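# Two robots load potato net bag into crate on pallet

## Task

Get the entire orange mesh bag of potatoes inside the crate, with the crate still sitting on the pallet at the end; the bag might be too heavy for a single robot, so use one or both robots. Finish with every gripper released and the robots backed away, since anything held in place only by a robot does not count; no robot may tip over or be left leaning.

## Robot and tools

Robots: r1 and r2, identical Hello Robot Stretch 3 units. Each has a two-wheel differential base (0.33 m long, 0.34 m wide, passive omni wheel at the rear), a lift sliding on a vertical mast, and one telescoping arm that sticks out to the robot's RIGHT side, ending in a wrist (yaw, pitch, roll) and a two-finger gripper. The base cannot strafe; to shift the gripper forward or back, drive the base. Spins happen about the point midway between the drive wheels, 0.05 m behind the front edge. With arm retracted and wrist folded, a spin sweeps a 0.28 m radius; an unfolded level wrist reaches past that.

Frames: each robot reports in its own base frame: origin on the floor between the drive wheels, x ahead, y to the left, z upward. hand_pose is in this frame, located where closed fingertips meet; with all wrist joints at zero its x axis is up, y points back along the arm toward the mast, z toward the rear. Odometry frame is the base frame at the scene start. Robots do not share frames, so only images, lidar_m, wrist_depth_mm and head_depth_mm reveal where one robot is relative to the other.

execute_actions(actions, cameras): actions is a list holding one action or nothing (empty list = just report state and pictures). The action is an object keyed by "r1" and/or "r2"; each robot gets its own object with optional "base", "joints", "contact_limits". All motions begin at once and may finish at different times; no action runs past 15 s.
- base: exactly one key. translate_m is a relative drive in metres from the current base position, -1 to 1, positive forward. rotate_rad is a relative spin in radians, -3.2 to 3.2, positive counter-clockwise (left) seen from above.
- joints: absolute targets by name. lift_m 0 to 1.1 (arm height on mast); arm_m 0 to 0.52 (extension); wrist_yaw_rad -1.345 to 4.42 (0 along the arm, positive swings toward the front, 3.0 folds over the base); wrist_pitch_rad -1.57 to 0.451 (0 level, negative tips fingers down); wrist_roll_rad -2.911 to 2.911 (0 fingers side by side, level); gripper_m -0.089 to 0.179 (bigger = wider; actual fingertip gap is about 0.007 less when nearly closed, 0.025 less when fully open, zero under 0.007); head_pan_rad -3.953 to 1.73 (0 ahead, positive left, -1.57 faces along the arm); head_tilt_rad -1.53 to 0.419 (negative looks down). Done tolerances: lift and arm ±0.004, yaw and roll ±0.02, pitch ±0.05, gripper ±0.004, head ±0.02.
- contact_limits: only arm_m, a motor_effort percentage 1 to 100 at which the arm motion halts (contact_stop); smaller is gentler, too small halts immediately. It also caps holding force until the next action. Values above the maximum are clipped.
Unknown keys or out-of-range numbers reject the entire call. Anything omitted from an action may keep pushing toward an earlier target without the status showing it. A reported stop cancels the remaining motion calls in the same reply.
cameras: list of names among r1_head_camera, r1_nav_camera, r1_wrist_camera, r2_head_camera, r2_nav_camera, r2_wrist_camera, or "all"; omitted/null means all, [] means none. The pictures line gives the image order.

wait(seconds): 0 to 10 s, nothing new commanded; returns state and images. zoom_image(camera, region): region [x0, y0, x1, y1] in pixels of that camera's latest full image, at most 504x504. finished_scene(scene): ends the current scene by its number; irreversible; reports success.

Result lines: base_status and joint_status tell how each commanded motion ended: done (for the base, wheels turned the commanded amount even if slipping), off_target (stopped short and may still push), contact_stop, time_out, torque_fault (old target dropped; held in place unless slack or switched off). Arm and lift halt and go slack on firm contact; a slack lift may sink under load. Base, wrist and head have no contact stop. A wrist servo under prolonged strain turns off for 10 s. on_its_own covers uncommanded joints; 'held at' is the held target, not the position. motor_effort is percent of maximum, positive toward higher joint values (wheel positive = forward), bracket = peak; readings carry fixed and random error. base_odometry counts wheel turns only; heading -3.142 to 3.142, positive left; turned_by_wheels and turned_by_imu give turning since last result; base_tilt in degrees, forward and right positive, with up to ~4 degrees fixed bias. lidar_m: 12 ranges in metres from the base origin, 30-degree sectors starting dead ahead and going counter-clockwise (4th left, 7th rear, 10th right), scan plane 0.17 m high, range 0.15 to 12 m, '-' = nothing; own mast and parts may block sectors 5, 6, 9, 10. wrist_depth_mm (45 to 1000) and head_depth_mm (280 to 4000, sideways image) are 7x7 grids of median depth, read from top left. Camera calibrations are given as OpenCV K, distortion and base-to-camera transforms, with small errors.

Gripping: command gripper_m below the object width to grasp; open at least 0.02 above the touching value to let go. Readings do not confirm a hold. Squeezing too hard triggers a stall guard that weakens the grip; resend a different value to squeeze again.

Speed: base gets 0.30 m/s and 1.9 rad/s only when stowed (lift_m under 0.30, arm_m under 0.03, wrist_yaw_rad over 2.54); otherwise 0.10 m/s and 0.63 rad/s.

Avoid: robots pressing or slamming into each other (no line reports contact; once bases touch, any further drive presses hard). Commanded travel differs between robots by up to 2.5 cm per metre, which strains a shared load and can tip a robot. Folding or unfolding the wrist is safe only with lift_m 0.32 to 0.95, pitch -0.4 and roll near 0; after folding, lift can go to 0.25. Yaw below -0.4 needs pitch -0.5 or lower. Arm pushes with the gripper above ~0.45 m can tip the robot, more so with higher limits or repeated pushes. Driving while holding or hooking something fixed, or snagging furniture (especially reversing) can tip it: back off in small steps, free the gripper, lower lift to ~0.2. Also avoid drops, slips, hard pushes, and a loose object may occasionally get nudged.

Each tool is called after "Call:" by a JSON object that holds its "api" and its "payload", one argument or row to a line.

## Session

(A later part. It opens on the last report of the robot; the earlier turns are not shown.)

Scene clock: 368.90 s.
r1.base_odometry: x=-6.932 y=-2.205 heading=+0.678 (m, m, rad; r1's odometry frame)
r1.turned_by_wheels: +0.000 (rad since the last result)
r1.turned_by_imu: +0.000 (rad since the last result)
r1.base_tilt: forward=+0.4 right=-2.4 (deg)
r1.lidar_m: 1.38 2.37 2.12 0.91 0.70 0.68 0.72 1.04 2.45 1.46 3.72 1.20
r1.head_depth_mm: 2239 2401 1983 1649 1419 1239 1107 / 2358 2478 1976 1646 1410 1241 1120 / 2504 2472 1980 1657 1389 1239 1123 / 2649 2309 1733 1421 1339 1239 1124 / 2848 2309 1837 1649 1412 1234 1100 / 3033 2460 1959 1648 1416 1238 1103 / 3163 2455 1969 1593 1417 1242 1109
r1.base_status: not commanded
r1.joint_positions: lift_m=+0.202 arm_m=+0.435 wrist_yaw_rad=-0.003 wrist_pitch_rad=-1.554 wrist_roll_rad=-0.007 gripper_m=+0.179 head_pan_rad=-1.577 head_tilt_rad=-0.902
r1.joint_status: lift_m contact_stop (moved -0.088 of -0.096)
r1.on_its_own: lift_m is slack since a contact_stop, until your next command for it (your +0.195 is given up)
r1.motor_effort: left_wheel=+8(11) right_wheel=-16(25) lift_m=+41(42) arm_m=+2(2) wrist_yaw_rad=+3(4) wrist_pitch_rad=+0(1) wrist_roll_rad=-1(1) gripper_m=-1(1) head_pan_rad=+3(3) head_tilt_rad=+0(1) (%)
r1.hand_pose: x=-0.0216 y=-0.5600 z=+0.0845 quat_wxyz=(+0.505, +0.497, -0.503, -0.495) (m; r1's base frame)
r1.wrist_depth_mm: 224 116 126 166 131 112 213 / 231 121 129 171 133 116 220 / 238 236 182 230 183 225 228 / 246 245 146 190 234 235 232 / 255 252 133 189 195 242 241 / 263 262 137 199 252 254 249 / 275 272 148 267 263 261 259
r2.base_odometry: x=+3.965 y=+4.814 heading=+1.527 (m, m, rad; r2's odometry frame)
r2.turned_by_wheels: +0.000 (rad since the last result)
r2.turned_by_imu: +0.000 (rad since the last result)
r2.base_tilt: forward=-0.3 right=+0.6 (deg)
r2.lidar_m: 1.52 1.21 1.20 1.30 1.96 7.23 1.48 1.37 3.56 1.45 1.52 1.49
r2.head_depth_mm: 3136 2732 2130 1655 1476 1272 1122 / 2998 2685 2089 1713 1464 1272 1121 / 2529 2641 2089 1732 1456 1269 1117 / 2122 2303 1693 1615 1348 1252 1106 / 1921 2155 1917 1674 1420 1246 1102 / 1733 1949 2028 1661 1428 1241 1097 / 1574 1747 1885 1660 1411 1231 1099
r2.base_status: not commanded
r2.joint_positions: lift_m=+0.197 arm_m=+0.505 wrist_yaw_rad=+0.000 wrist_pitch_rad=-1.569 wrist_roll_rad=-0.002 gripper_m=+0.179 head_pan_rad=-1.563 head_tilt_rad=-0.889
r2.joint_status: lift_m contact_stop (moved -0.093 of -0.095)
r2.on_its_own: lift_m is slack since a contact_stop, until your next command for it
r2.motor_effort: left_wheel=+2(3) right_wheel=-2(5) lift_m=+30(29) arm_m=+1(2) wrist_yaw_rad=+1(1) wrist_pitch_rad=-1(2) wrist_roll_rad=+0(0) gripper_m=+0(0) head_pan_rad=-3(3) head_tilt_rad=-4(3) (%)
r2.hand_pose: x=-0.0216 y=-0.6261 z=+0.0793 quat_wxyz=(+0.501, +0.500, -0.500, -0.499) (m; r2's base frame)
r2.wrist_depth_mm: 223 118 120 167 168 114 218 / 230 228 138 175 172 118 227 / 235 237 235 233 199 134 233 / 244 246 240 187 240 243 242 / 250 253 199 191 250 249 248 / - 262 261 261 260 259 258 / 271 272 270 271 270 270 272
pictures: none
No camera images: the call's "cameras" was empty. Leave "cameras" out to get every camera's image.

Call:
{"api": "execute_actions", "payload": {
  "actions": [
    {"r1":{"joints":{"lift_m":0.21}},"r2":{"joints":{"lift_m":0.2}}}
  ],
  "cameras": ["r1_wrist_camera","r2_wrist_camera","r2_head_camera"]
}}

Scene clock: 375.07 s.
r1.base_odometry: x=-6.932 y=-2.205 heading=+0.678 (m, m, rad; r1's odometry frame)
r1.turned_by_wheels: +0.000 (rad since the last result)
r1.turned_by_imu: -0.001 (rad since the last result)
r1.base_tilt: forward=+0.4 right=-2.4 (deg)
r1.lidar_m: 1.38 2.37 2.12 0.91 0.70 0.68 0.72 1.03 2.45 1.46 3.73 1.19
r1.head_depth_mm: 2207 2391 1979 1646 1417 1242 1105 / 2349 2467 1985 1644 1417 1245 1123 / 2502 2446 1969 1656 1370 1253 1124 / 2638 2304 1736 1379 1345 1240 1124 / 2846 2294 1839 1658 1415 1236 1106 / 2991 2463 1978 1648 1414 1234 1103 / 3155 2451 1973 1592 1409 1235 1106
r1.base_status: not commanded
r1.joint_positions: lift_m=+0.209 arm_m=+0.435 wrist_yaw_rad=-0.002 wrist_pitch_rad=-1.553 wrist_roll_rad=-0.007 gripper_m=+0.179 head_pan_rad=-1.577 head_tilt_rad=-0.902
r1.joint_status: all done
r1.motor_effort: left_wheel=+2(9) right_wheel=-2(16) lift_m=+66(67) arm_m=+2(2) wrist_yaw_rad=+3(3) wrist_pitch_rad=+0(0) wrist_roll_rad=-2(1) gripper_m=+0(0) head_pan_rad=+3(3) head_tilt_rad=+0(1) (%)
r1.hand_pose: x=-0.0216 y=-0.5601 z=+0.0913 quat_wxyz=(+0.506, +0.497, -0.503, -0.495) (m; r1's base frame)
r1.wrist_depth_mm: 228 121 131 171 132 118 219 / 234 127 133 177 135 123 226 / 243 240 187 236 187 231 233 / 250 249 152 195 240 241 239 / 259 257 139 195 247 249 247 / 268 266 143 205 260 260 255 / 282 278 274 272 271 268 268
r2.base_odometry: x=+3.965 y=+4.814 heading=+1.527 (m, m, rad; r2's odometry frame)
r2.turned_by_wheels: +0.000 (rad since the last result)
r2.turned_by_imu: +0.000 (rad since the last result)
r2.base_tilt: forward=-0.2 right=+0.6 (deg)
r2.lidar_m: 1.53 1.21 1.20 1.30 1.96 7.24 1.48 1.37 3.55 1.46 1.51 1.50
r2.head_depth_mm: 3123 2680 2113 1657 1465 1282 1127 / 2983 2710 2105 1719 1465 1259 1116 / 2520 2650 2083 1701 1456 1269 1129 / 2107 2308 1708 1475 1353 1248 1113 / 1934 2144 1903 1680 1407 1252 1101 / 1731 1958 2029 1669 1433 1249 1100 / 1551 1734 1890 1667 1416 1230 1096
r2.base_status: not commanded
r2.joint_positions: lift_m=+0.200 arm_m=+0.505 wrist_yaw_rad=-0.001 wrist_pitch_rad=-1.568 wrist_roll_rad=-0.001 gripper_m=+0.179 head_pan_rad=-1.563 head_tilt_rad=-0.889
r2.joint_status: all done
r2.motor_effort: left_wheel=+3(3) right_wheel=-4(4) lift_m=+37(35) arm_m=+1(1) wrist_yaw_rad=+1(2) wrist_pitch_rad=-1(1) wrist_roll_rad=+0(0) gripper_m=+0(0) head_pan_rad=-4(3) head_tilt_rad=-4(3) (%)
r2.hand_pose: x=-0.0216 y=-0.6263 z=+0.0821 quat_wxyz=(+0.501, +0.500, -0.500, -0.500) (m; r2's base frame)
r2.wrist_depth_mm: 223 120 122 168 170 116 221 / 230 230 139 175 174 119 228 / 238 238 236 236 201 138 236 / 246 246 243 188 243 244 243 / 253 254 202 192 252 251 252 / - 264 262 261 261 263 259 / 273 272 272 272 272 273 272
pictures: r1_wrist_camera, r2_head_camera (sideways: a quarter turn clockwise sets it upright), r2_wrist_camera
camera_calibration (this result's frames):
r1_wrist_camera: T_world_to_cam=[[-0.999576, 0.0171494, -0.0235279, -0.0064187], [0.0123272, 0.981393, 0.191614, 0.564973], [0.0263761, 0.191243, -0.981188, 0.359418], [0, 0, 0, 1]] pos_world=[-0.0228606, -0.623087, 0.244248]
r2_head_camera: T_world_to_cam=[[-0.0323252, 0.756361, -0.653355, 0.877751], [0.999102, 0.00654465, -0.0418548, 0.0525763], [-0.0273813, -0.654122, -0.755894, 0.942908], [0, 0, 0, 1]] pos_world=[0.0016624, -0.0474641, 1.28842]
r2_wrist_camera: T_world_to_cam=[[-0.999454, -0.0326836, 0.00476715, -0.0512104], [-0.0309373, 0.976898, 0.211456, 0.621323], [-0.0115681, 0.211193, -0.977376, 0.379272], [0, 0, 0, 1]] pos_world=[-0.027573, -0.688742, 0.239554]
Images, in order (width x height): r1_wrist_camera 644x364, r2_head_camera 896x504, r2_wrist_camera 644x364.

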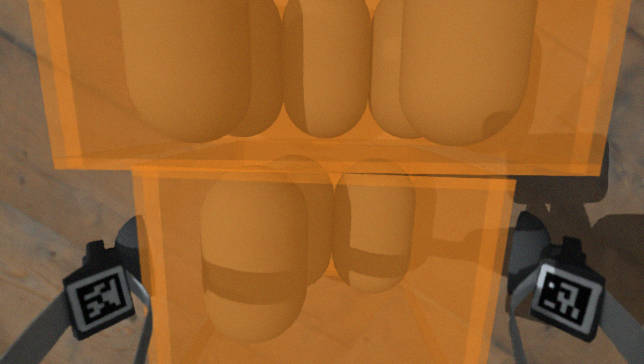

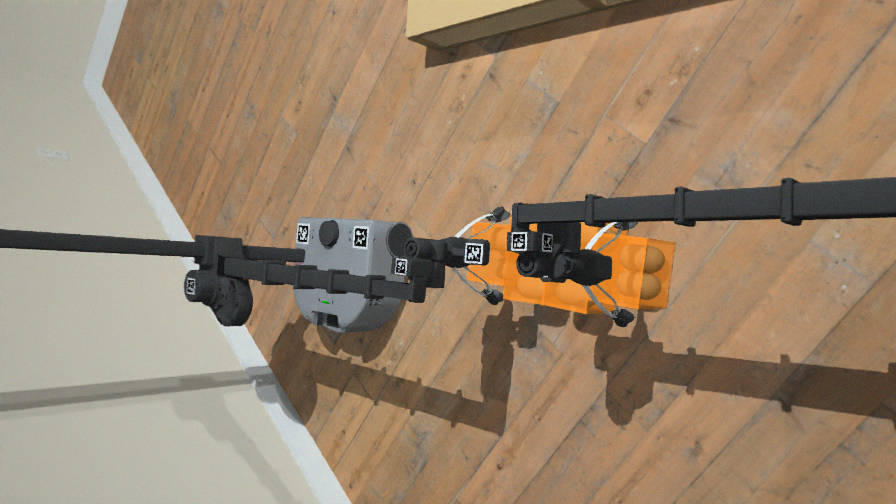

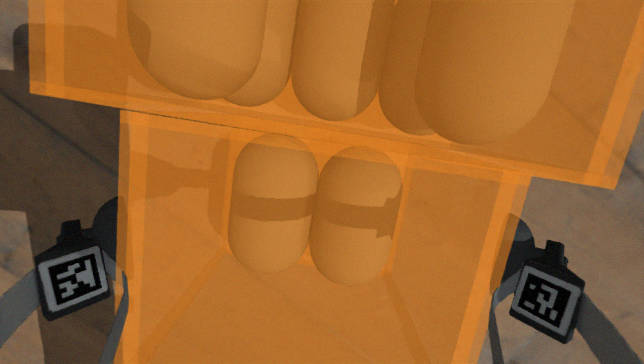

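Call:
{"api": "execute_actions", "payload": {
  "actions": [
    {"r1":{"joints":{"lift_m":0.205,"gripper_m":0.05}},"r2":{"joints":{"lift_m":0.2,"gripper_m":0.05}}}
  ],
  "cameras": []
}}

Call:
{"api": "execute_actions", "payload": {
  "actions": [
    {"r1":{"joints":{"lift_m":0.3}},"r2":{"joints":{"lift_m":0.3}}}
  ],
  "cameras": ["r1_wrist_camera","r2_wrist_camera","r1_head_camera"]
}}

Scene clock: 382.80 s.
r1.base_odometry: x=-6.932 y=-2.205 heading=+0.678 (m, m, rad; r1's odometry frame)
r1.turned_by_wheels: +0.000 (rad since the last result)
r1.turned_by_imu: +0.002 (rad since the last result)
r1.base_tilt: forward=+0.4 right=-2.5 (deg)
r1.lidar_m: 1.38 2.37 2.11 0.91 0.70 0.68 0.72 1.04 2.44 1.46 3.75 1.19
r1.head_depth_mm: 2221 2390 1984 1655 1413 1245 1104 / 2378 2493 1977 1656 1413 1239 1124 / 2504 2444 1987 1652 1380 1244 1127 / 2629 2311 1733 1479 1343 1238 1118 / 2864 2345 1845 1654 1414 1237 1105 / 3007 2460 1984 1662 1422 1242 1109 / 3155 2456 1972 1582 1387 1242 1103
r1.base_status: not commanded
r1.joint_positions: lift_m=+0.206 arm_m=+0.435 wrist_yaw_rad=-0.002 wrist_pitch_rad=-1.554 wrist_roll_rad=-0.005 gripper_m=+0.055 head_pan_rad=-1.577 head_tilt_rad=-0.902
r1.joint_status: gripper_m off_target (ended at +0.055, target +0.050); the others done
r1.on_its_own: gripper_m is held at +0.054, not at your +0.050, by its stall guard, which is still easing
r1.motor_effort: left_wheel=+1(4) right_wheel=-1(10) lift_m=+8(62) arm_m=+2(2) wrist_yaw_rad=+3(2) wrist_pitch_rad=+0(0) wrist_roll_rad=-2(2) gripper_m=-24(100) head_pan_rad=+3(2) head_tilt_rad=+0(0) (%)
r1.hand_pose: x=-0.0216 y=-0.5598 z=+0.0882 quat_wxyz=(+0.505, +0.497, -0.503, -0.495) (m; r1's base frame)
r1.wrist_depth_mm: 229 124 128 171 138 119 219 / 237 131 131 176 140 122 225 / 245 242 183 205 189 231 232 / 251 250 243 195 240 241 240 / 260 256 139 194 199 249 248 / 270 - 145 202 261 259 256 / 278 278 275 273 270 266 266
r2.base_odometry: x=+3.965 y=+4.814 heading=+1.527 (m, m, rad; r2's odometry frame)
r2.turned_by_wheels: +0.000 (rad since the last result)
r2.turned_by_imu: +0.001 (rad since the last result)
r2.base_tilt: forward=-0.3 right=+0.5 (deg)
r2.lidar_m: 1.52 1.21 1.20 1.30 1.96 7.23 1.48 1.37 3.54 1.45 1.52 1.49
r2.head_depth_mm: 3131 2718 2125 1647 1465 1276 1128 / 3010 2676 2118 1737 1466 1270 1122 / 2485 2627 2079 1729 1462 1268 1126 / 2104 2312 1719 1509 1351 1255 1116 / 1939 2114 1906 1684 1436 1253 1105 / 1731 1966 2027 1672 1420 1254 1102 / 1573 1743 1912 1683 1428 1245 1098
r2.base_status: not commanded
r2.joint_positions: lift_m=+0.201 arm_m=+0.505 wrist_yaw_rad=-0.003 wrist_pitch_rad=-1.577 wrist_roll_rad=+0.005 gripper_m=+0.053 head_pan_rad=-1.563 head_tilt_rad=-0.889
r2.joint_status: all done
r2.motor_effort: left_wheel=+0(5) right_wheel=-1(8) lift_m=+8(37) arm_m=+1(1) wrist_yaw_rad=+2(3) wrist_pitch_rad=+2(2) wrist_roll_rad=-2(2) gripper_m=-56(99) head_pan_rad=-3(4) head_tilt_rad=-4(3) (%)
r2.hand_pose: x=-0.0215 y=-0.6241 z=+0.0835 quat_wxyz=(+0.496, +0.499, -0.500, -0.504) (m; r2's base frame)
r2.wrist_depth_mm: 231 227 126 175 176 121 227 / 238 237 141 182 156 126 234 / 245 244 244 242 241 238 241 / 254 252 249 194 249 249 250 / 261 260 258 199 257 257 257 / - 272 271 269 269 - 267 / 283 281 280 279 279 279 277
pictures: none
No camera images: the call's "cameras" was empty. Leave "cameras" out to get every camera's image.

Scene clock: 384.53 s.
r1.base_odometry: x=-6.932 y=-2.205 heading=+0.678 (m, m, rad; r1's odometry frame)
r1.turned_by_wheels: +0.000 (rad since the last result)
r1.turned_by_imu: +0.000 (rad since the last result)
r1.base_tilt: forward=+0.4 right=-2.4 (deg)
r1.lidar_m: 1.37 2.37 2.11 0.91 0.70 0.68 0.72 1.04 2.45 0.51 3.74 1.19
r1.head_depth_mm: 2213 2385 1990 1658 1419 1242 1106 / 2367 2461 1979 1647 1416 1246 1123 / 2515 2467 1983 1693 1360 1244 1129 / 2648 2228 1276 1429 1275 1243 1121 / 2848 2290 1829 1650 1417 1244 1106 / 3013 2446 1983 1652 1420 1244 1103 / 3138 2463 1969 1578 1388 1241 1104
r1.base_status: not commanded
r1.joint_positions: lift_m=+0.299 arm_m=+0.435 wrist_yaw_rad=-0.002 wrist_pitch_rad=-1.516 wrist_roll_rad=-0.007 gripper_m=+0.064 head_pan_rad=-1.577 head_tilt_rad=-0.901
r1.joint_status: all done
r1.on_its_own: gripper_m is held at +0.062, not at your +0.050, by its stall guard, which is still easing; lift_m is at rest, and its effort (+82) is outside its rest range (+1 to +81)
r1.motor_effort: left_wheel=+1(3) right_wheel=+1(8) lift_m=+82(84) arm_m=+0(2) wrist_yaw_rad=+3(4) wrist_pitch_rad=-11(13) wrist_roll_rad=-1(3) gripper_m=-39(44) head_pan_rad=+4(3) head_tilt_rad=+1(1) (%)
r1.hand_pose: x=-0.0216 y=-0.5700 z=+0.1802 quat_wxyz=(+0.515, +0.487, -0.512, -0.485) (m; r1's base frame)
r1.wrist_depth_mm: 315 310 148 304 158 150 302 / 323 317 148 204 156 151 309 / 333 330 161 208 167 318 317 / 339 339 332 213 327 328 325 / 350 345 150 202 208 334 335 / 360 - 151 203 347 - 342 / 370 368 365 363 358 358 355
r2.base_odometry: x=+3.965 y=+4.814 heading=+1.527 (m, m, rad; r2's odometry frame)
r2.turned_by_wheels: +0.000 (rad since the last result)
r2.turned_by_imu: +0.000 (rad since the last result)
r2.base_tilt: forward=-0.2 right=+0.6 (deg)
r2.lidar_m: 1.52 1.21 1.20 1.30 1.96 7.21 1.48 1.37 3.55 0.68 1.51 1.49
r2.head_depth_mm: 3122 2711 2106 1663 1463 1272 1120 / 2989 2701 2102 1712 1455 1267 1122 / 2537 2620 2076 1714 1450 1261 1120 / 2149 1589 1744 1326 1275 1255 1102 / 1939 2151 1915 1678 1399 1248 1106 / 1732 1944 1989 1662 1410 1236 1095 / 1560 1743 1886 1654 1419 1234 1092
r2.base_status: not commanded
r2.joint_positions: lift_m=+0.299 arm_m=+0.505 wrist_yaw_rad=-0.002 wrist_pitch_rad=-1.537 wrist_roll_rad=+0.002 gripper_m=+0.065 head_pan_rad=-1.563 head_tilt_rad=-0.890
r2.joint_status: all done
r2.on_its_own: gripper_m is held at +0.064, not at your +0.050, by its stall guard, which is still easing
r2.motor_effort: left_wheel=+0(2) right_wheel=+1(4) lift_m=+48(52) arm_m=+0(1) wrist_yaw_rad=+2(3) wrist_pitch_rad=-10(13) wrist_roll_rad=-1(3) gripper_m=-21(56) head_pan_rad=-3(4) head_tilt_rad=-3(3) (%)
r2.hand_pose: x=-0.0216 y=-0.6343 z=+0.1810 quat_wxyz=(+0.507, +0.491, -0.509, -0.493) (m; r2's base frame)
r2.wrist_depth_mm: 318 319 150 211 166 156 319 / 327 328 156 209 162 321 326 / 336 337 337 224 174 337 337 / 346 347 344 212 346 344 343 / 356 352 214 207 354 354 357 / 366 372 369 217 367 - 366 / 382 382 379 380 376 377 378
pictures: r1_head_camera (sideways: a quarter turn clockwise sets it upright), r1_wrist_camera, r2_wrist_camera
camera_calibration (this result's frames):
r1_head_camera: T_world_to_cam=[[-0.001135, 0.764803, -0.644263, 0.857592], [0.999865, 0.0114417, 0.011821, -0.0236002], [0.0164122, -0.644163, -0.764712, 0.949391], [0, 0, 0, 1]] pos_world=[0.00898878, -0.044056, 1.2788]
r1_wrist_camera: T_world_to_cam=[[-0.999579, 0.0161825, -0.0241004, -0.00463119], [0.012271, 0.98793, 0.154412, 0.56805], [0.0263083, 0.154051, -0.987713, 0.428572], [0, 0, 0, 1]] pos_world=[-0.0228748, -0.627141, 0.335481]
r2_wrist_camera: T_world_to_cam=[[-0.999599, -0.0277526, 0.00567169, -0.0489757], [-0.0262661, 0.983091, 0.181224, 0.617788], [-0.0106052, 0.181003, -0.983425, 0.459609], [0, 0, 0, 1]] pos_world=[-0.0278549, -0.691891, 0.340311]
Images, in order (width x height): r1_head_camera 896x504, r1_wrist_camera 644x364, r2_wrist_camera 644x364.

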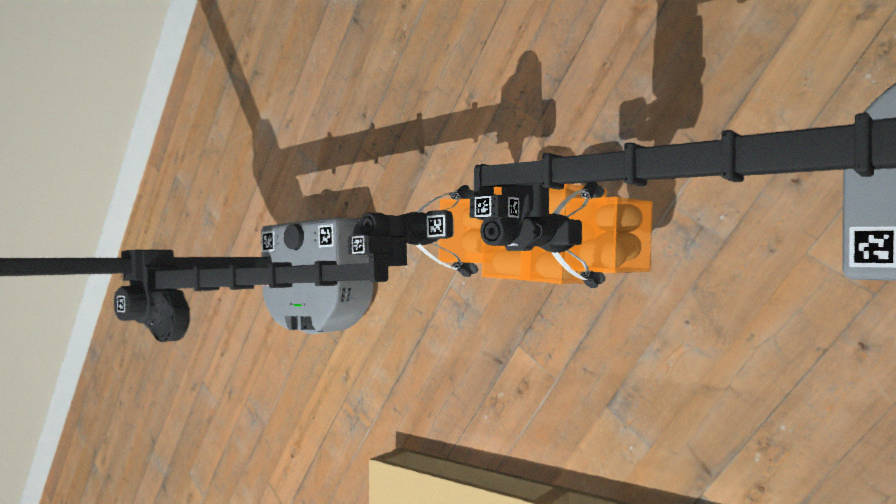

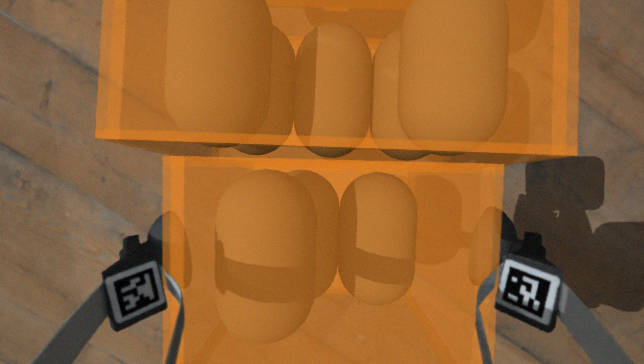

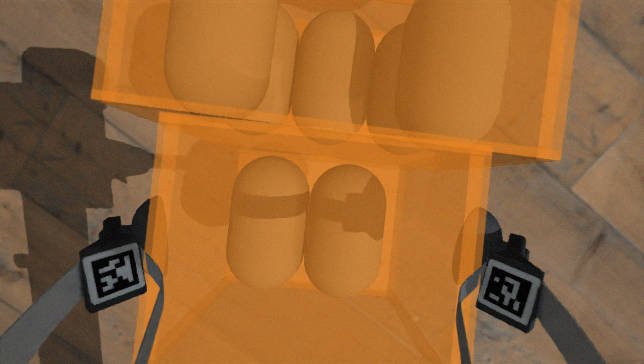

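Call:
{"api": "execute_actions", "payload": {
  "actions": [
    {"r1":{"joints":{"lift_m":0.62}},"r2":{"joints":{"lift_m":0.62}}}
  ],
  "cameras": ["r1_wrist_camera","r2_wrist_camera","r1_head_camera","r2_head_camera"]
}}

Scene clock: 392.33 s.
r1.base_odometry: x=-6.932 y=-2.205 heading=+0.678 (m, m, rad; r1's odometry frame)
r1.turned_by_wheels: +0.000 (rad since the last result)
r1.turned_by_imu: -0.001 (rad since the last result)
r1.base_tilt: forward=+0.4 right=-2.3 (deg)
r1.lidar_m: 1.37 2.37 2.12 0.91 0.69 0.68 0.72 1.04 2.45 1.46 3.76 1.20
r1.head_depth_mm: 2224 2378 1984 1652 1419 1236 1104 / 2366 2461 1970 1687 - - - / 2511 2447 2087 1041 1387 1245 1134 / 2514 889 1727 1028 1359 1239 1125 / 2850 2462 1842 1648 1419 1237 1105 / 3009 2446 1982 1652 1418 1248 1102 / 3135 2459 1979 1566 1380 1238 1105
r1.base_status: not commanded
r1.joint_positions: lift_m=+0.619 arm_m=+0.435 wrist_yaw_rad=-0.002 wrist_pitch_rad=-1.512 wrist_roll_rad=-0.007 gripper_m=+0.102 head_pan_rad=-1.577 head_tilt_rad=-0.901
r1.joint_status: all done
r1.on_its_own: gripper_m is held at +0.101, not at your +0.050, by its stall guard, which is still easing
r1.motor_effort: left_wheel=+1(2) right_wheel=+1(1) lift_m=+81(85) arm_m=+0(0) wrist_yaw_rad=+2(2) wrist_pitch_rad=-12(12) wrist_roll_rad=-1(1) gripper_m=-23(29) head_pan_rad=+2(4) head_tilt_rad=+1(1) (%)
r1.hand_pose: x=-0.0216 y=-0.5709 z=+0.5002 quat_wxyz=(+0.516, +0.486, -0.513, -0.484) (m; r1's base frame)
r1.wrist_depth_mm: 615 601 149 594 159 154 592 / 622 617 149 205 157 155 603 / 639 637 162 208 167 619 608 / 648 656 634 216 638 627 638 / 654 669 150 201 208 656 652 / 676 - 150 202 666 - 662 / 582 700 715 696 677 685 687
r2.base_odometry: x=+3.965 y=+4.814 heading=+1.527 (m, m, rad; r2's odometry frame)
r2.turned_by_wheels: +0.000 (rad since the last result)
r2.turned_by_imu: +0.000 (rad since the last result)
r2.base_tilt: forward=-0.2 right=+0.6 (deg)
r2.lidar_m: 1.52 1.21 1.20 1.30 1.96 7.23 1.48 1.37 3.55 1.46 1.51 1.49
r2.head_depth_mm: 3149 2722 2135 1664 1466 1276 1125 / 2997 2664 2097 1722 1478 1269 - / 2526 2641 2207 - 1445 1261 1112 / 1324 967 1354 1060 1390 1253 1118 / 1868 2196 1925 1664 1429 1245 1107 / 1727 1972 2002 1686 1432 1240 1102 / 1568 1744 1884 1668 1416 1227 1091
r2.base_status: not commanded
r2.joint_positions: lift_m=+0.619 arm_m=+0.505 wrist_yaw_rad=-0.002 wrist_pitch_rad=-1.534 wrist_roll_rad=+0.002 gripper_m=+0.108 head_pan_rad=-1.563 head_tilt_rad=-0.890
r2.joint_status: all done
r2.on_its_own: gripper_m is held at +0.106, not at your +0.050, by its stall guard, which is still easing
r2.motor_effort: left_wheel=+1(0) right_wheel=+1(0) lift_m=+48(51) arm_m=+0(0) wrist_yaw_rad=+2(2) wrist_pitch_rad=-12(11) wrist_roll_rad=-1(1) gripper_m=-22(35) head_pan_rad=-2(3) head_tilt_rad=-4(3) (%)
r2.hand_pose: x=-0.0216 y=-0.6353 z=+0.5010 quat_wxyz=(+0.508, +0.490, -0.510, -0.492) (m; r2's base frame)
r2.wrist_depth_mm: 625 631 154 217 168 164 634 / 646 649 159 212 164 634 639 / 660 665 658 223 172 655 651 / 688 679 685 215 674 685 667 / 704 696 215 207 704 693 688 / 710 735 726 216 716 - 699 / 744 757 748 731 748 746 640
pictures: r1_head_camera (sideways: a quarter turn clockwise sets it upright), r1_wrist_camera, r2_head_camera (sideways: a quarter turn clockwise sets it upright), r2_wrist_camera
camera_calibration (this result's frames):
r1_head_camera: T_world_to_cam=[[-0.001135, 0.764803, -0.644263, 0.857592], [0.999865, 0.0114417, 0.011821, -0.0236002], [0.0164122, -0.644163, -0.764712, 0.949391], [0, 0, 0, 1]] pos_world=[0.00898878, -0.044056, 1.2788]
r1_wrist_camera: T_world_to_cam=[[-0.999579, 0.0161033, -0.0241514, 0.00307363], [0.0122775, 0.988467, 0.150935, 0.521583], [0.0263034, 0.150575, -0.988249, 0.743033], [0, 0, 0, 1]] pos_world=[-0.0228757, -0.627499, 0.655651]
r2_head_camera: T_world_to_cam=[[-0.0320761, 0.756781, -0.652881, 0.877131], [0.999104, 0.006238, -0.0418554, 0.0525771], [-0.0276027, -0.653638, -0.756303, 0.943442], [0, 0, 0, 1]] pos_world=[0.00164652, -0.0474541, 1.28839]
r2_wrist_camera: T_world_to_cam=[[-0.999599, -0.0277203, 0.00578286, -0.0508541], [-0.0262544, 0.983769, 0.177509, 0.563051], [-0.0106096, 0.177286, -0.984102, 0.772411], [0, 0, 0, 1]] pos_world=[-0.0278561, -0.69226, 0.660478]
Images, in order (width x height): r1_head_camera 896x504, r1_wrist_camera 644x364, r2_head_camera 896x504, r2_wrist_camera 644x364.

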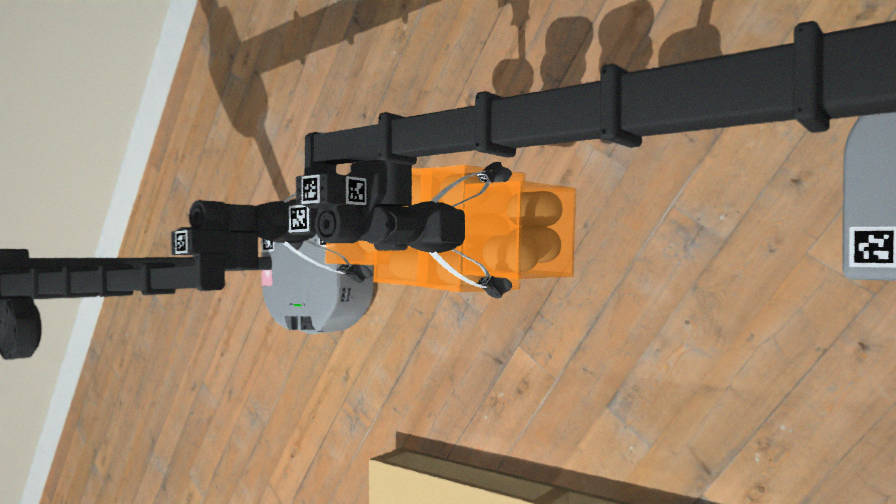

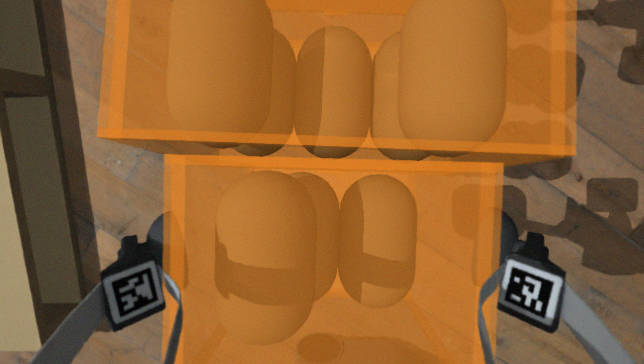

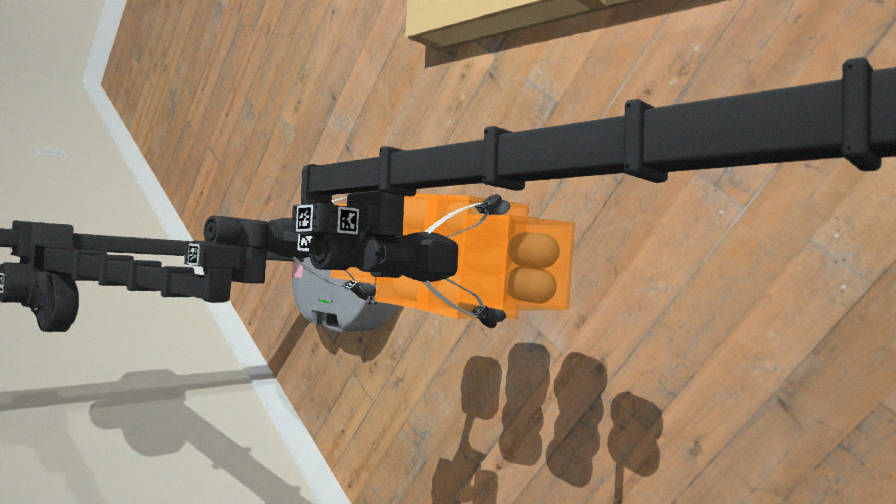

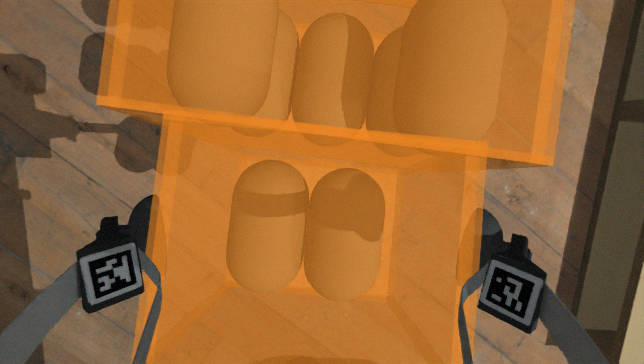

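Call:
{"api": "execute_actions", "payload": {
  "actions": [
    {"r1":{"base":{"translate_m":0.45}},"r2":{"base":{"translate_m":-0.45}}}
  ],
  "cameras": ["r1_nav_camera","r2_nav_camera","r1_head_camera","r2_head_camera"]
}}

Scene clock: 409.00 s.
r1.base_odometry: x=-6.581 y=-1.923 heading=+0.678 (m, m, rad; r1's odometry frame)
r1.turned_by_wheels: +0.000 (rad since the last result)
r1.turned_by_imu: -0.003 (rad since the last result)
r1.base_tilt: forward=+0.4 right=-2.4 (deg)
r1.lidar_m: 2.75 2.11 2.07 1.40 1.07 1.05 1.11 1.61 2.70 1.44 0.84 0.84
r1.head_depth_mm: 2469 2466 1972 1657 1419 1237 1108 / 2611 2460 1972 1692 - - - / 2786 2445 2083 1054 1388 1242 1132 / 2764 876 1705 1064 1370 1237 1124 / 2860 2375 1830 1503 1280 1143 1071 / 3199 2460 1969 1564 1346 1198 1070 / 3257 2450 1975 1563 1333 1165 1058
r1.base_status: done
r1.joint_positions: lift_m=+0.619 arm_m=+0.435 wrist_yaw_rad=-0.002 wrist_pitch_rad=-1.528 wrist_roll_rad=-0.007 gripper_m=+0.111 head_pan_rad=-1.577 head_tilt_rad=-0.901
r1.joint_status: not commanded
r1.on_its_own: gripper_m is held at +0.110, not at your +0.050, by its stall guard, which is not easing now
r1.motor_effort: left_wheel=-1(5) right_wheel=+2(8) lift_m=+81(81) arm_m=+0(0) wrist_yaw_rad=+2(2) wrist_pitch_rad=-8(13) wrist_roll_rad=-1(1) gripper_m=-19(20) head_pan_rad=+3(3) head_tilt_rad=+0(1) (%)
r1.hand_pose: x=-0.0216 y=-0.5667 z=+0.5004 quat_wxyz=(+0.512, +0.491, -0.509, -0.488) (m; r1's base frame)
r1.wrist_depth_mm: 555 498 162 596 177 585 585 / 518 518 161 217 166 590 605 / 582 530 165 218 167 621 614 / 552 546 529 640 639 631 636 / 560 556 160 209 221 661 663 / 571 - 155 205 215 - 673 / 593 607 577 704 694 700 691
r2.base_odometry: x=+3.945 y=+4.365 heading=+1.527 (m, m, rad; r2's odometry frame)
r2.turned_by_wheels: +0.000 (rad since the last result)
r2.turned_by_imu: +0.001 (rad since the last result)
r2.base_tilt: forward=-0.2 right=+0.6 (deg)
r2.lidar_m: 1.86 1.49 1.46 1.59 2.41 6.87 4.17 1.01 1.03 1.43 1.88 1.85
r2.head_depth_mm: 2911 2673 2130 1652 1367 1196 1056 / 3134 2627 2092 1617 1383 1239 - / 3120 2652 2209 - 1349 1166 1061 / 1308 1028 1000 1080 1392 1258 1114 / 2284 2480 1984 1683 1412 1245 1104 / 2134 2365 2003 1671 1421 1231 1099 / 1923 2157 2015 1656 1407 1234 1099
r2.base_status: done
r2.joint_positions: lift_m=+0.619 arm_m=+0.505 wrist_yaw_rad=-0.003 wrist_pitch_rad=-1.548 wrist_roll_rad=+0.007 gripper_m=+0.111 head_pan_rad=-1.563 head_tilt_rad=-0.890
r2.joint_status: not commanded
r2.on_its_own: gripper_m is held at +0.110, not at your +0.050, by its stall guard, which is not easing now
r2.motor_effort: left_wheel=+0(3) right_wheel=+4(4) lift_m=+48(48) arm_m=+0(0) wrist_yaw_rad=+3(3) wrist_pitch_rad=-7(12) wrist_roll_rad=-3(3) gripper_m=-23(23) head_pan_rad=-4(3) head_tilt_rad=-3(4) (%)
r2.hand_pose: x=-0.0216 y=-0.6316 z=+0.5012 quat_wxyz=(+0.503, +0.492, -0.508, -0.497) (m; r2's base frame)
r2.wrist_depth_mm: 629 630 163 616 176 616 505 / 636 637 164 223 171 528 519 / 663 660 223 230 176 542 545 / 690 687 684 234 553 558 558 / 716 709 223 210 569 571 575 / 725 727 714 210 588 - 597 / 756 763 753 752 608 616 607
pictures: r1_head_camera (sideways: a quarter turn clockwise sets it upright), r1_nav_camera (sideways: a quarter turn counterclockwise sets it upright), r2_head_camera (sideways: a quarter turn clockwise sets it upright), r2_nav_camera (sideways: a quarter turn counterclockwise sets it upright)
camera_calibration (this result's frames):
r1_head_camera: T_world_to_cam=[[-0.00113473, 0.764803, -0.644263, 0.857592], [0.999865, 0.0114414, 0.011821, -0.0236002], [0.016412, -0.644163, -0.764712, 0.949391], [0, 0, 0, 1]] pos_world=[0.00898876, -0.044056, 1.2788]
r1_nav_camera: T_world_to_cam=[[0.00639976, -0.779328, 0.626583, -0.775968], [-0.999958, -0.000878347, 0.00912085, 0.049087], [-0.00655778, -0.626615, -0.779301, 0.971427], [0, 0, 0, 1]] pos_world=[0.0604214, 0.00401986, 1.2428]
r2_head_camera: T_world_to_cam=[[-0.0320758, 0.756781, -0.652881, 0.877131], [0.999104, 0.00623752, -0.0418554, 0.0525771], [-0.0276031, -0.653638, -0.756303, 0.943442], [0, 0, 0, 1]] pos_world=[0.0016465, -0.0474541, 1.28839]
r2_nav_camera: T_world_to_cam=[[0.0051326, -0.798029, 0.602597, -0.743141], [-0.998365, -0.0383971, -0.0423463, 0.11622], [0.0569315, -0.601395, -0.796921, 0.992259], [0, 0, 0, 1]] pos_world=[0.0633535, 0.00815382, 1.24349]
Images, in order (width x height): r1_head_camera 896x504, r1_nav_camera 672x504, r2_head_camera 896x504, r2_nav_camera 672x504.

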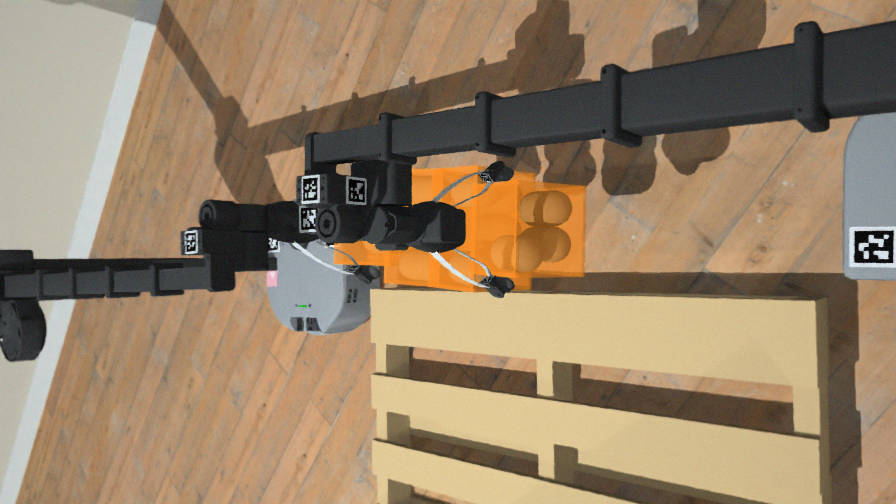

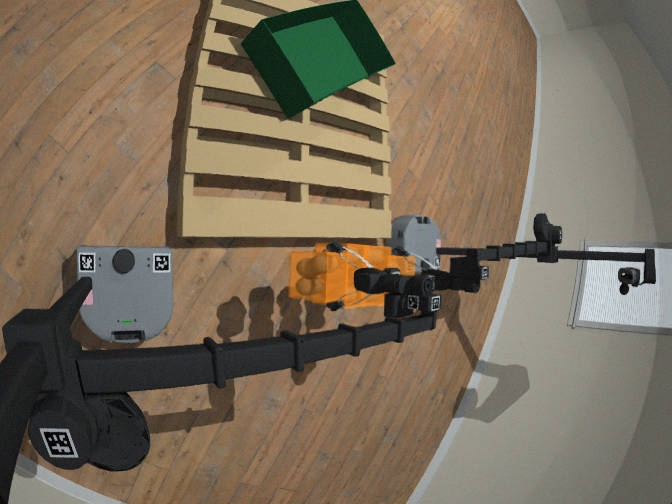

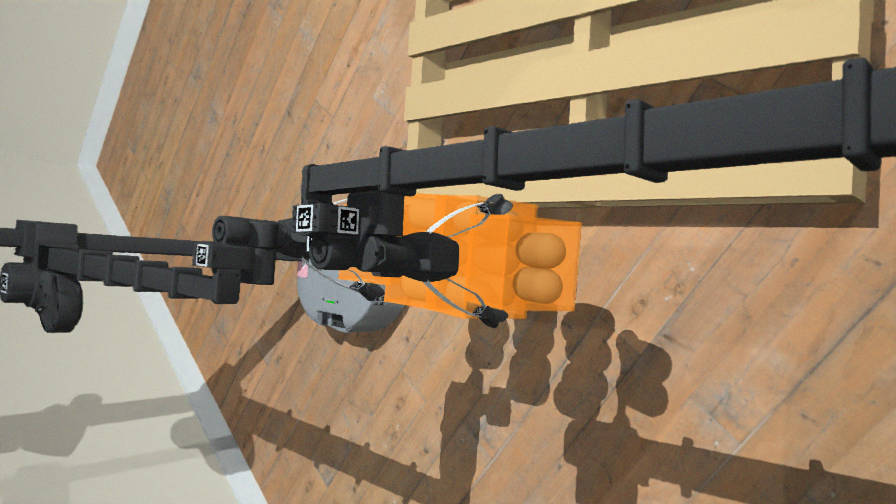

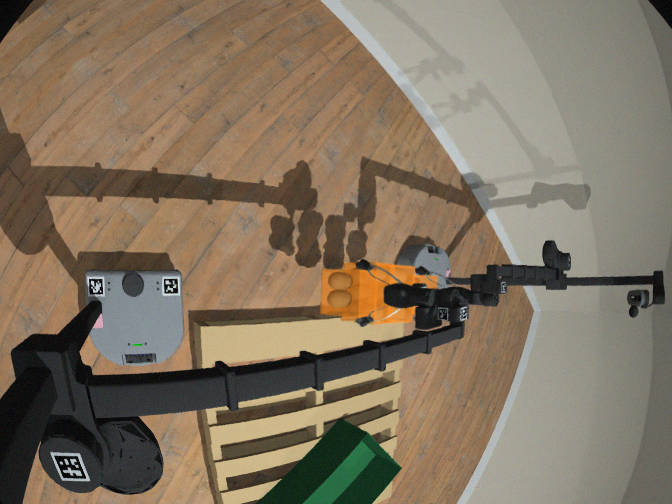

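Call:
{"api": "execute_actions", "payload": {
  "actions": [
    {"r1":{"base":{"translate_m":0.22},"joints":{"wrist_yaw_rad":0.17,"arm_m":0.44}},"r2":{"base":{"translate_m":-0.274},"joints":{"wrist_yaw_rad":0.17}}}
  ],
  "cameras": ["r1_wrist_camera","r2_wrist_camera"]
}}

Call:
{"api": "execute_actions", "payload": {
  "actions": [
    {"r1":{"base":{"translate_m":0.22},"joints":{"wrist_yaw_rad":0.34,"arm_m":0.448}},"r2":{"base":{"translate_m":-0.273},"joints":{"wrist_yaw_rad":0.34}}}
  ],
  "cameras": ["r1_wrist_camera","r2_wrist_camera","r1_head_camera","r2_nav_camera"]
}}

Scene clock: 427.90 s.
r1.base_odometry: x=-6.410 y=-1.785 heading=+0.678 (m, m, rad; r1's odometry frame)
r1.turned_by_wheels: +0.000 (rad since the last result)
r1.turned_by_imu: -0.001 (rad since the last result)
r1.base_tilt: forward=+0.5 right=-2.4 (deg)
r1.lidar_m: 2.58 1.99 1.95 1.65 1.26 1.23 1.31 1.89 2.82 1.42 0.70 0.70
r1.head_depth_mm: 2572 2465 1970 1643 1414 1241 1106 / 2746 2473 1979 1695 - - - / 2854 2479 2104 1616 1361 1160 1076 / 2972 2381 1155 1065 1250 1159 1047 / 1264 1515 1775 1523 1333 1164 1058 / 3096 2453 1966 1560 1334 1179 1074 / 3242 2459 1970 1516 1215 1182 1072
r1.base_status: done
r1.joint_positions: lift_m=+0.619 arm_m=+0.440 wrist_yaw_rad=+0.173 wrist_pitch_rad=-1.547 wrist_roll_rad=-0.019 gripper_m=+0.111 head_pan_rad=-1.577 head_tilt_rad=-0.901
r1.joint_status: all done
r1.on_its_own: gripper_m is held at +0.110, not at your +0.050, by its stall guard, which is not easing now
r1.motor_effort: left_wheel=+3(11) right_wheel=-4(28) lift_m=+81(81) arm_m=+2(1) wrist_yaw_rad=-2(17) wrist_pitch_rad=-1(7) wrist_roll_rad=+5(19) gripper_m=-20(22) head_pan_rad=+3(3) head_tilt_rad=+1(0) (%)
r1.hand_pose: x=-0.0247 y=-0.5669 z=+0.5007 quat_wxyz=(+0.551, +0.540, -0.456, -0.444) (m; r1's base frame)
r1.wrist_depth_mm: 474 488 168 504 172 588 577 / 433 498 163 217 164 600 588 / 529 522 167 219 166 619 613 / 544 545 524 518 643 635 637 / 553 563 162 209 648 656 655 / 583 - 155 203 677 - 672 / 740 744 719 567 705 703 698
r2.base_odometry: x=+3.933 y=+4.091 heading=+1.527 (m, m, rad; r2's odometry frame)
r2.turned_by_wheels: +0.000 (rad since the last result)
r2.turned_by_imu: +0.001 (rad since the last result)
r2.base_tilt: forward=-0.2 right=+0.6 (deg)
r2.lidar_m: 2.07 1.65 1.63 1.77 2.69 6.64 4.00 0.79 0.80 1.42 2.10 2.07
r2.head_depth_mm: 2770 2687 2105 1565 1248 1198 1072 / 2883 2688 2106 1638 1349 1196 - / 3131 2647 2201 1549 1336 1135 1056 / 2931 2559 1658 1084 1279 1204 1059 / 1295 1031 1801 1591 1298 1133 1033 / 2408 2477 1986 1687 1425 1248 1100 / 2153 2336 2015 1658 1408 1231 1092
r2.base_status: done
r2.joint_positions: lift_m=+0.619 arm_m=+0.505 wrist_yaw_rad=+0.170 wrist_pitch_rad=-1.567 wrist_roll_rad=-0.004 gripper_m=+0.111 head_pan_rad=-1.563 head_tilt_rad=-0.890
r2.joint_status: all done
r2.on_its_own: gripper_m is held at +0.110, not at your +0.050, by its stall guard, which is not easing now
r2.motor_effort: left_wheel=+2(10) right_wheel=-3(14) lift_m=+48(48) arm_m=+0(0) wrist_yaw_rad=+1(15) wrist_pitch_rad=-1(7) wrist_roll_rad=+1(16) gripper_m=-24(27) head_pan_rad=-3(3) head_tilt_rad=-3(3) (%)
r2.hand_pose: x=-0.0255 y=-0.6271 z=+0.5016 quat_wxyz=(+0.543, +0.541, -0.455, -0.454) (m; r2's base frame)
r2.wrist_depth_mm: 627 624 164 498 173 499 512 / 646 637 165 222 171 517 471 / 659 661 184 231 174 534 495 / 689 679 563 546 558 558 543 / 723 708 221 213 579 689 565 / 741 733 589 209 603 - 590 / 776 767 616 620 625 625 613
pictures: r1_wrist_camera, r2_wrist_camera
camera_calibration (this result's frames):
r1_wrist_camera: T_world_to_cam=[[-0.985466, -0.168262, -0.0233594, -0.104666], [-0.169654, 0.96782, 0.185856, 0.483926], [-0.0086647, 0.187117, -0.982299, 0.759872], [0, 0, 0, 1]] pos_world=[-0.0144609, -0.62815, 0.654036]
r2_wrist_camera: T_world_to_cam=[[-0.978793, -0.204796, 0.00481291, -0.164598], [-0.199225, 0.957113, 0.210341, 0.517149], [-0.0476834, 0.204921, -0.977616, 0.784667], [0, 0, 0, 1]] pos_world=[-0.0206628, -0.689474, 0.659118]
Images, in order (width x height): r1_wrist_camera 644x364, r2_wrist_camera 644x364.

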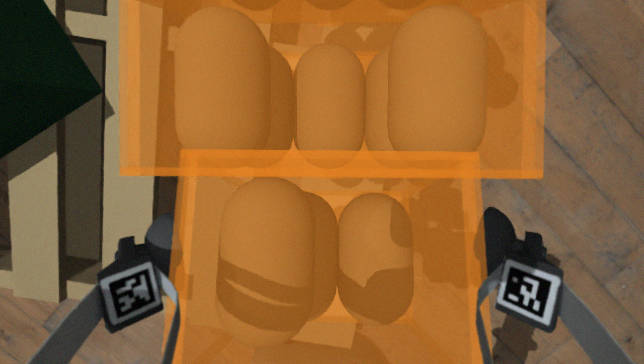

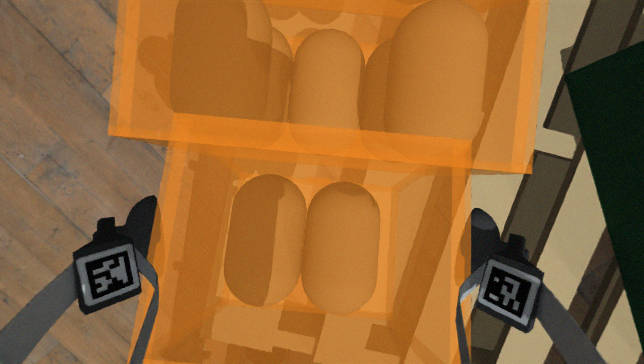

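Scene clock: 433.63 s.
r1.base_odometry: x=-6.238 y=-1.647 heading=+0.678 (m, m, rad; r1's odometry frame)
r1.turned_by_wheels: +0.000 (rad since the last result)
r1.turned_by_imu: -0.001 (rad since the last result)
r1.base_tilt: forward=+0.4 right=-2.4 (deg)
r1.lidar_m: 2.42 1.86 1.82 1.89 1.45 1.42 1.50 2.16 2.94 0.59 0.55 0.56
r1.head_depth_mm: 2658 2471 1973 1644 1419 1245 1106 / 2832 2487 1986 1686 - - - / 2998 2464 2106 1568 1339 1183 1049 / 3104 2466 1862 1419 1260 1181 1072 / 1304 890 1645 1485 1265 1182 1059 / 3007 2446 1970 1460 1275 1144 1052 / 3245 2466 1968 1445 1278 1103 1053
r1.base_status: done
r1.joint_positions: lift_m=+0.619 arm_m=+0.448 wrist_yaw_rad=+0.342 wrist_pitch_rad=-1.553 wrist_roll_rad=-0.013 gripper_m=+0.110 head_pan_rad=-1.577 head_tilt_rad=-0.901
r1.joint_status: all done
r1.on_its_own: gripper_m is held at +0.110, not at your +0.050, by its stall guard, which is not easing now
r1.motor_effort: left_wheel=+1(8) right_wheel=-1(26) lift_m=+66(81) arm_m=+2(4) wrist_yaw_rad=-2(13) wrist_pitch_rad=+0(2) wrist_roll_rad=+2(14) gripper_m=+0(21) head_pan_rad=+3(2) head_tilt_rad=+0(1) (%)
r1.hand_pose: x=-0.0281 y=-0.5745 z=+0.5013 quat_wxyz=(+0.584, +0.577, -0.409, -0.399) (m; r1's base frame)
r1.wrist_depth_mm: 488 482 499 393 481 476 578 / 506 496 494 445 495 491 595 / 517 501 522 509 520 510 614 / 543 538 535 544 624 525 640 / 567 558 562 552 637 649 655 / 715 579 614 576 566 681 681 / 750 720 722 597 585 712 707
r2.base_odometry: x=+3.921 y=+3.818 heading=+1.527 (m, m, rad; r2's odometry frame)
r2.turned_by_wheels: +0.000 (rad since the last result)
r2.turned_by_imu: +0.001 (rad since the last result)
r2.base_tilt: forward=-0.3 right=+0.6 (deg)
r2.lidar_m: 2.28 1.82 1.80 1.95 2.96 6.45 3.78 0.58 0.48 0.44 2.31 2.28
r2.head_depth_mm: 2618 2702 2124 1444 1318 1078 1052 / 2736 2630 2100 1476 1336 1132 - / 2991 2661 2190 1600 1313 1210 1060 / 3110 2612 2209 1499 1217 1113 1038 / 1281 986 992 1584 1262 1188 1048 / 2611 2561 2036 1544 1338 1190 1044 / 2372 2483 1978 1666 1346 1112 1020
r2.base_status: done
r2.joint_positions: lift_m=+0.620 arm_m=+0.505 wrist_yaw_rad=+0.342 wrist_pitch_rad=-1.565 wrist_roll_rad=-0.006 gripper_m=+0.110 head_pan_rad=-1.564 head_tilt_rad=-0.891
r2.joint_status: all done
r2.on_its_own: gripper_m is held at +0.110, not at your +0.050, by its stall guard, which is not easing now
r2.motor_effort: left_wheel=+0(11) right_wheel=+0(13) lift_m=+37(48) arm_m=-2(3) wrist_yaw_rad=+0(11) wrist_pitch_rad=-2(26) wrist_roll_rad=+1(10) gripper_m=+0(25) head_pan_rad=-3(2) head_tilt_rad=-3(4) (%)
r2.hand_pose: x=-0.0292 y=-0.6289 z=+0.5020 quat_wxyz=(+0.580, +0.578, -0.407, -0.405) (m; r2's base frame)
r2.wrist_depth_mm: 629 502 521 430 504 501 504 / 637 519 520 461 513 508 513 / 657 543 540 439 547 527 524 / 561 576 557 444 556 540 545 / 579 587 693 527 569 561 570 / 748 608 670 602 599 584 590 / 770 772 621 626 628 564 607
pictures: r1_head_camera (sideways: a quarter turn clockwise sets it upright), r1_wrist_camera, r2_nav_camera (sideways: a quarter turn counterclockwise sets it upright), r2_wrist_camera
camera_calibration (this result's frames):
r1_head_camera: T_world_to_cam=[[-0.00113534, 0.764716, -0.644367, 0.857726], [0.999865, 0.0114431, 0.0118186, -0.0235972], [0.0164115, -0.644266, -0.764625, 0.949278], [0, 0, 0, 1]] pos_world=[0.00898875, -0.0440591, 1.27881]
r1_wrist_camera: T_world_to_cam=[[-0.944883, -0.326568, -0.0234418, -0.19905], [-0.324878, 0.926291, 0.190891, 0.459849], [-0.0406251, 0.187986, -0.981331, 0.760964], [0, 0, 0, 1]] pos_world=[-0.00776963, -0.634007, 0.65431]
r2_nav_camera: T_world_to_cam=[[0.00505559, -0.798933, 0.601398, -0.741578], [-0.998369, -0.0382289, -0.0423929, 0.116281], [0.0568599, -0.600203, -0.797824, 0.993433], [0, 0, 0, 1]] pos_world=[0.0633538, 0.00823553, 1.2435]
r2_wrist_camera: T_world_to_cam=[[-0.928915, -0.370262, 0.00489639, -0.27117], [-0.361197, 0.908928, 0.208294, 0.484025], [-0.0815736, 0.191718, -0.978054, 0.776173], [0, 0, 0, 1]] pos_world=[-0.0137504, -0.689154, 0.659648]
Images, in order (width x height): r1_head_camera 896x504, r1_wrist_camera 644x364, r2_nav_camera 672x504, r2_wrist_camera 644x364.

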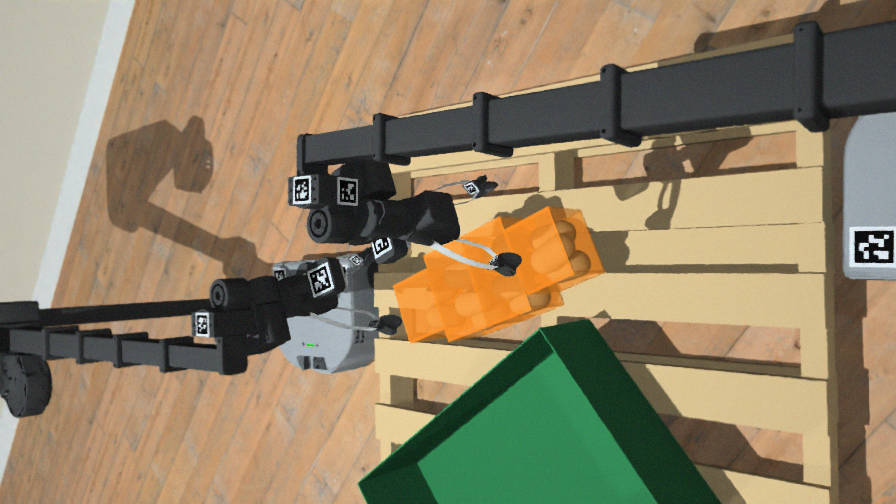

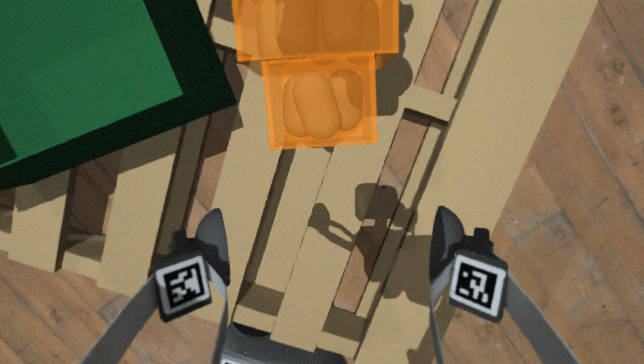

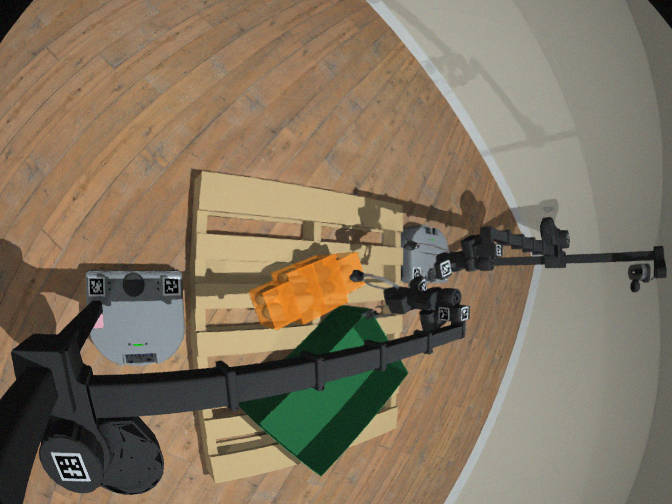

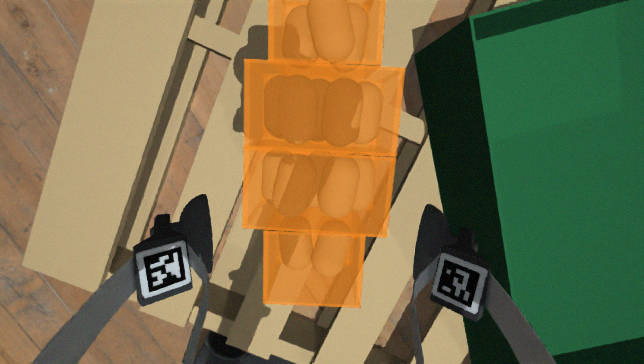

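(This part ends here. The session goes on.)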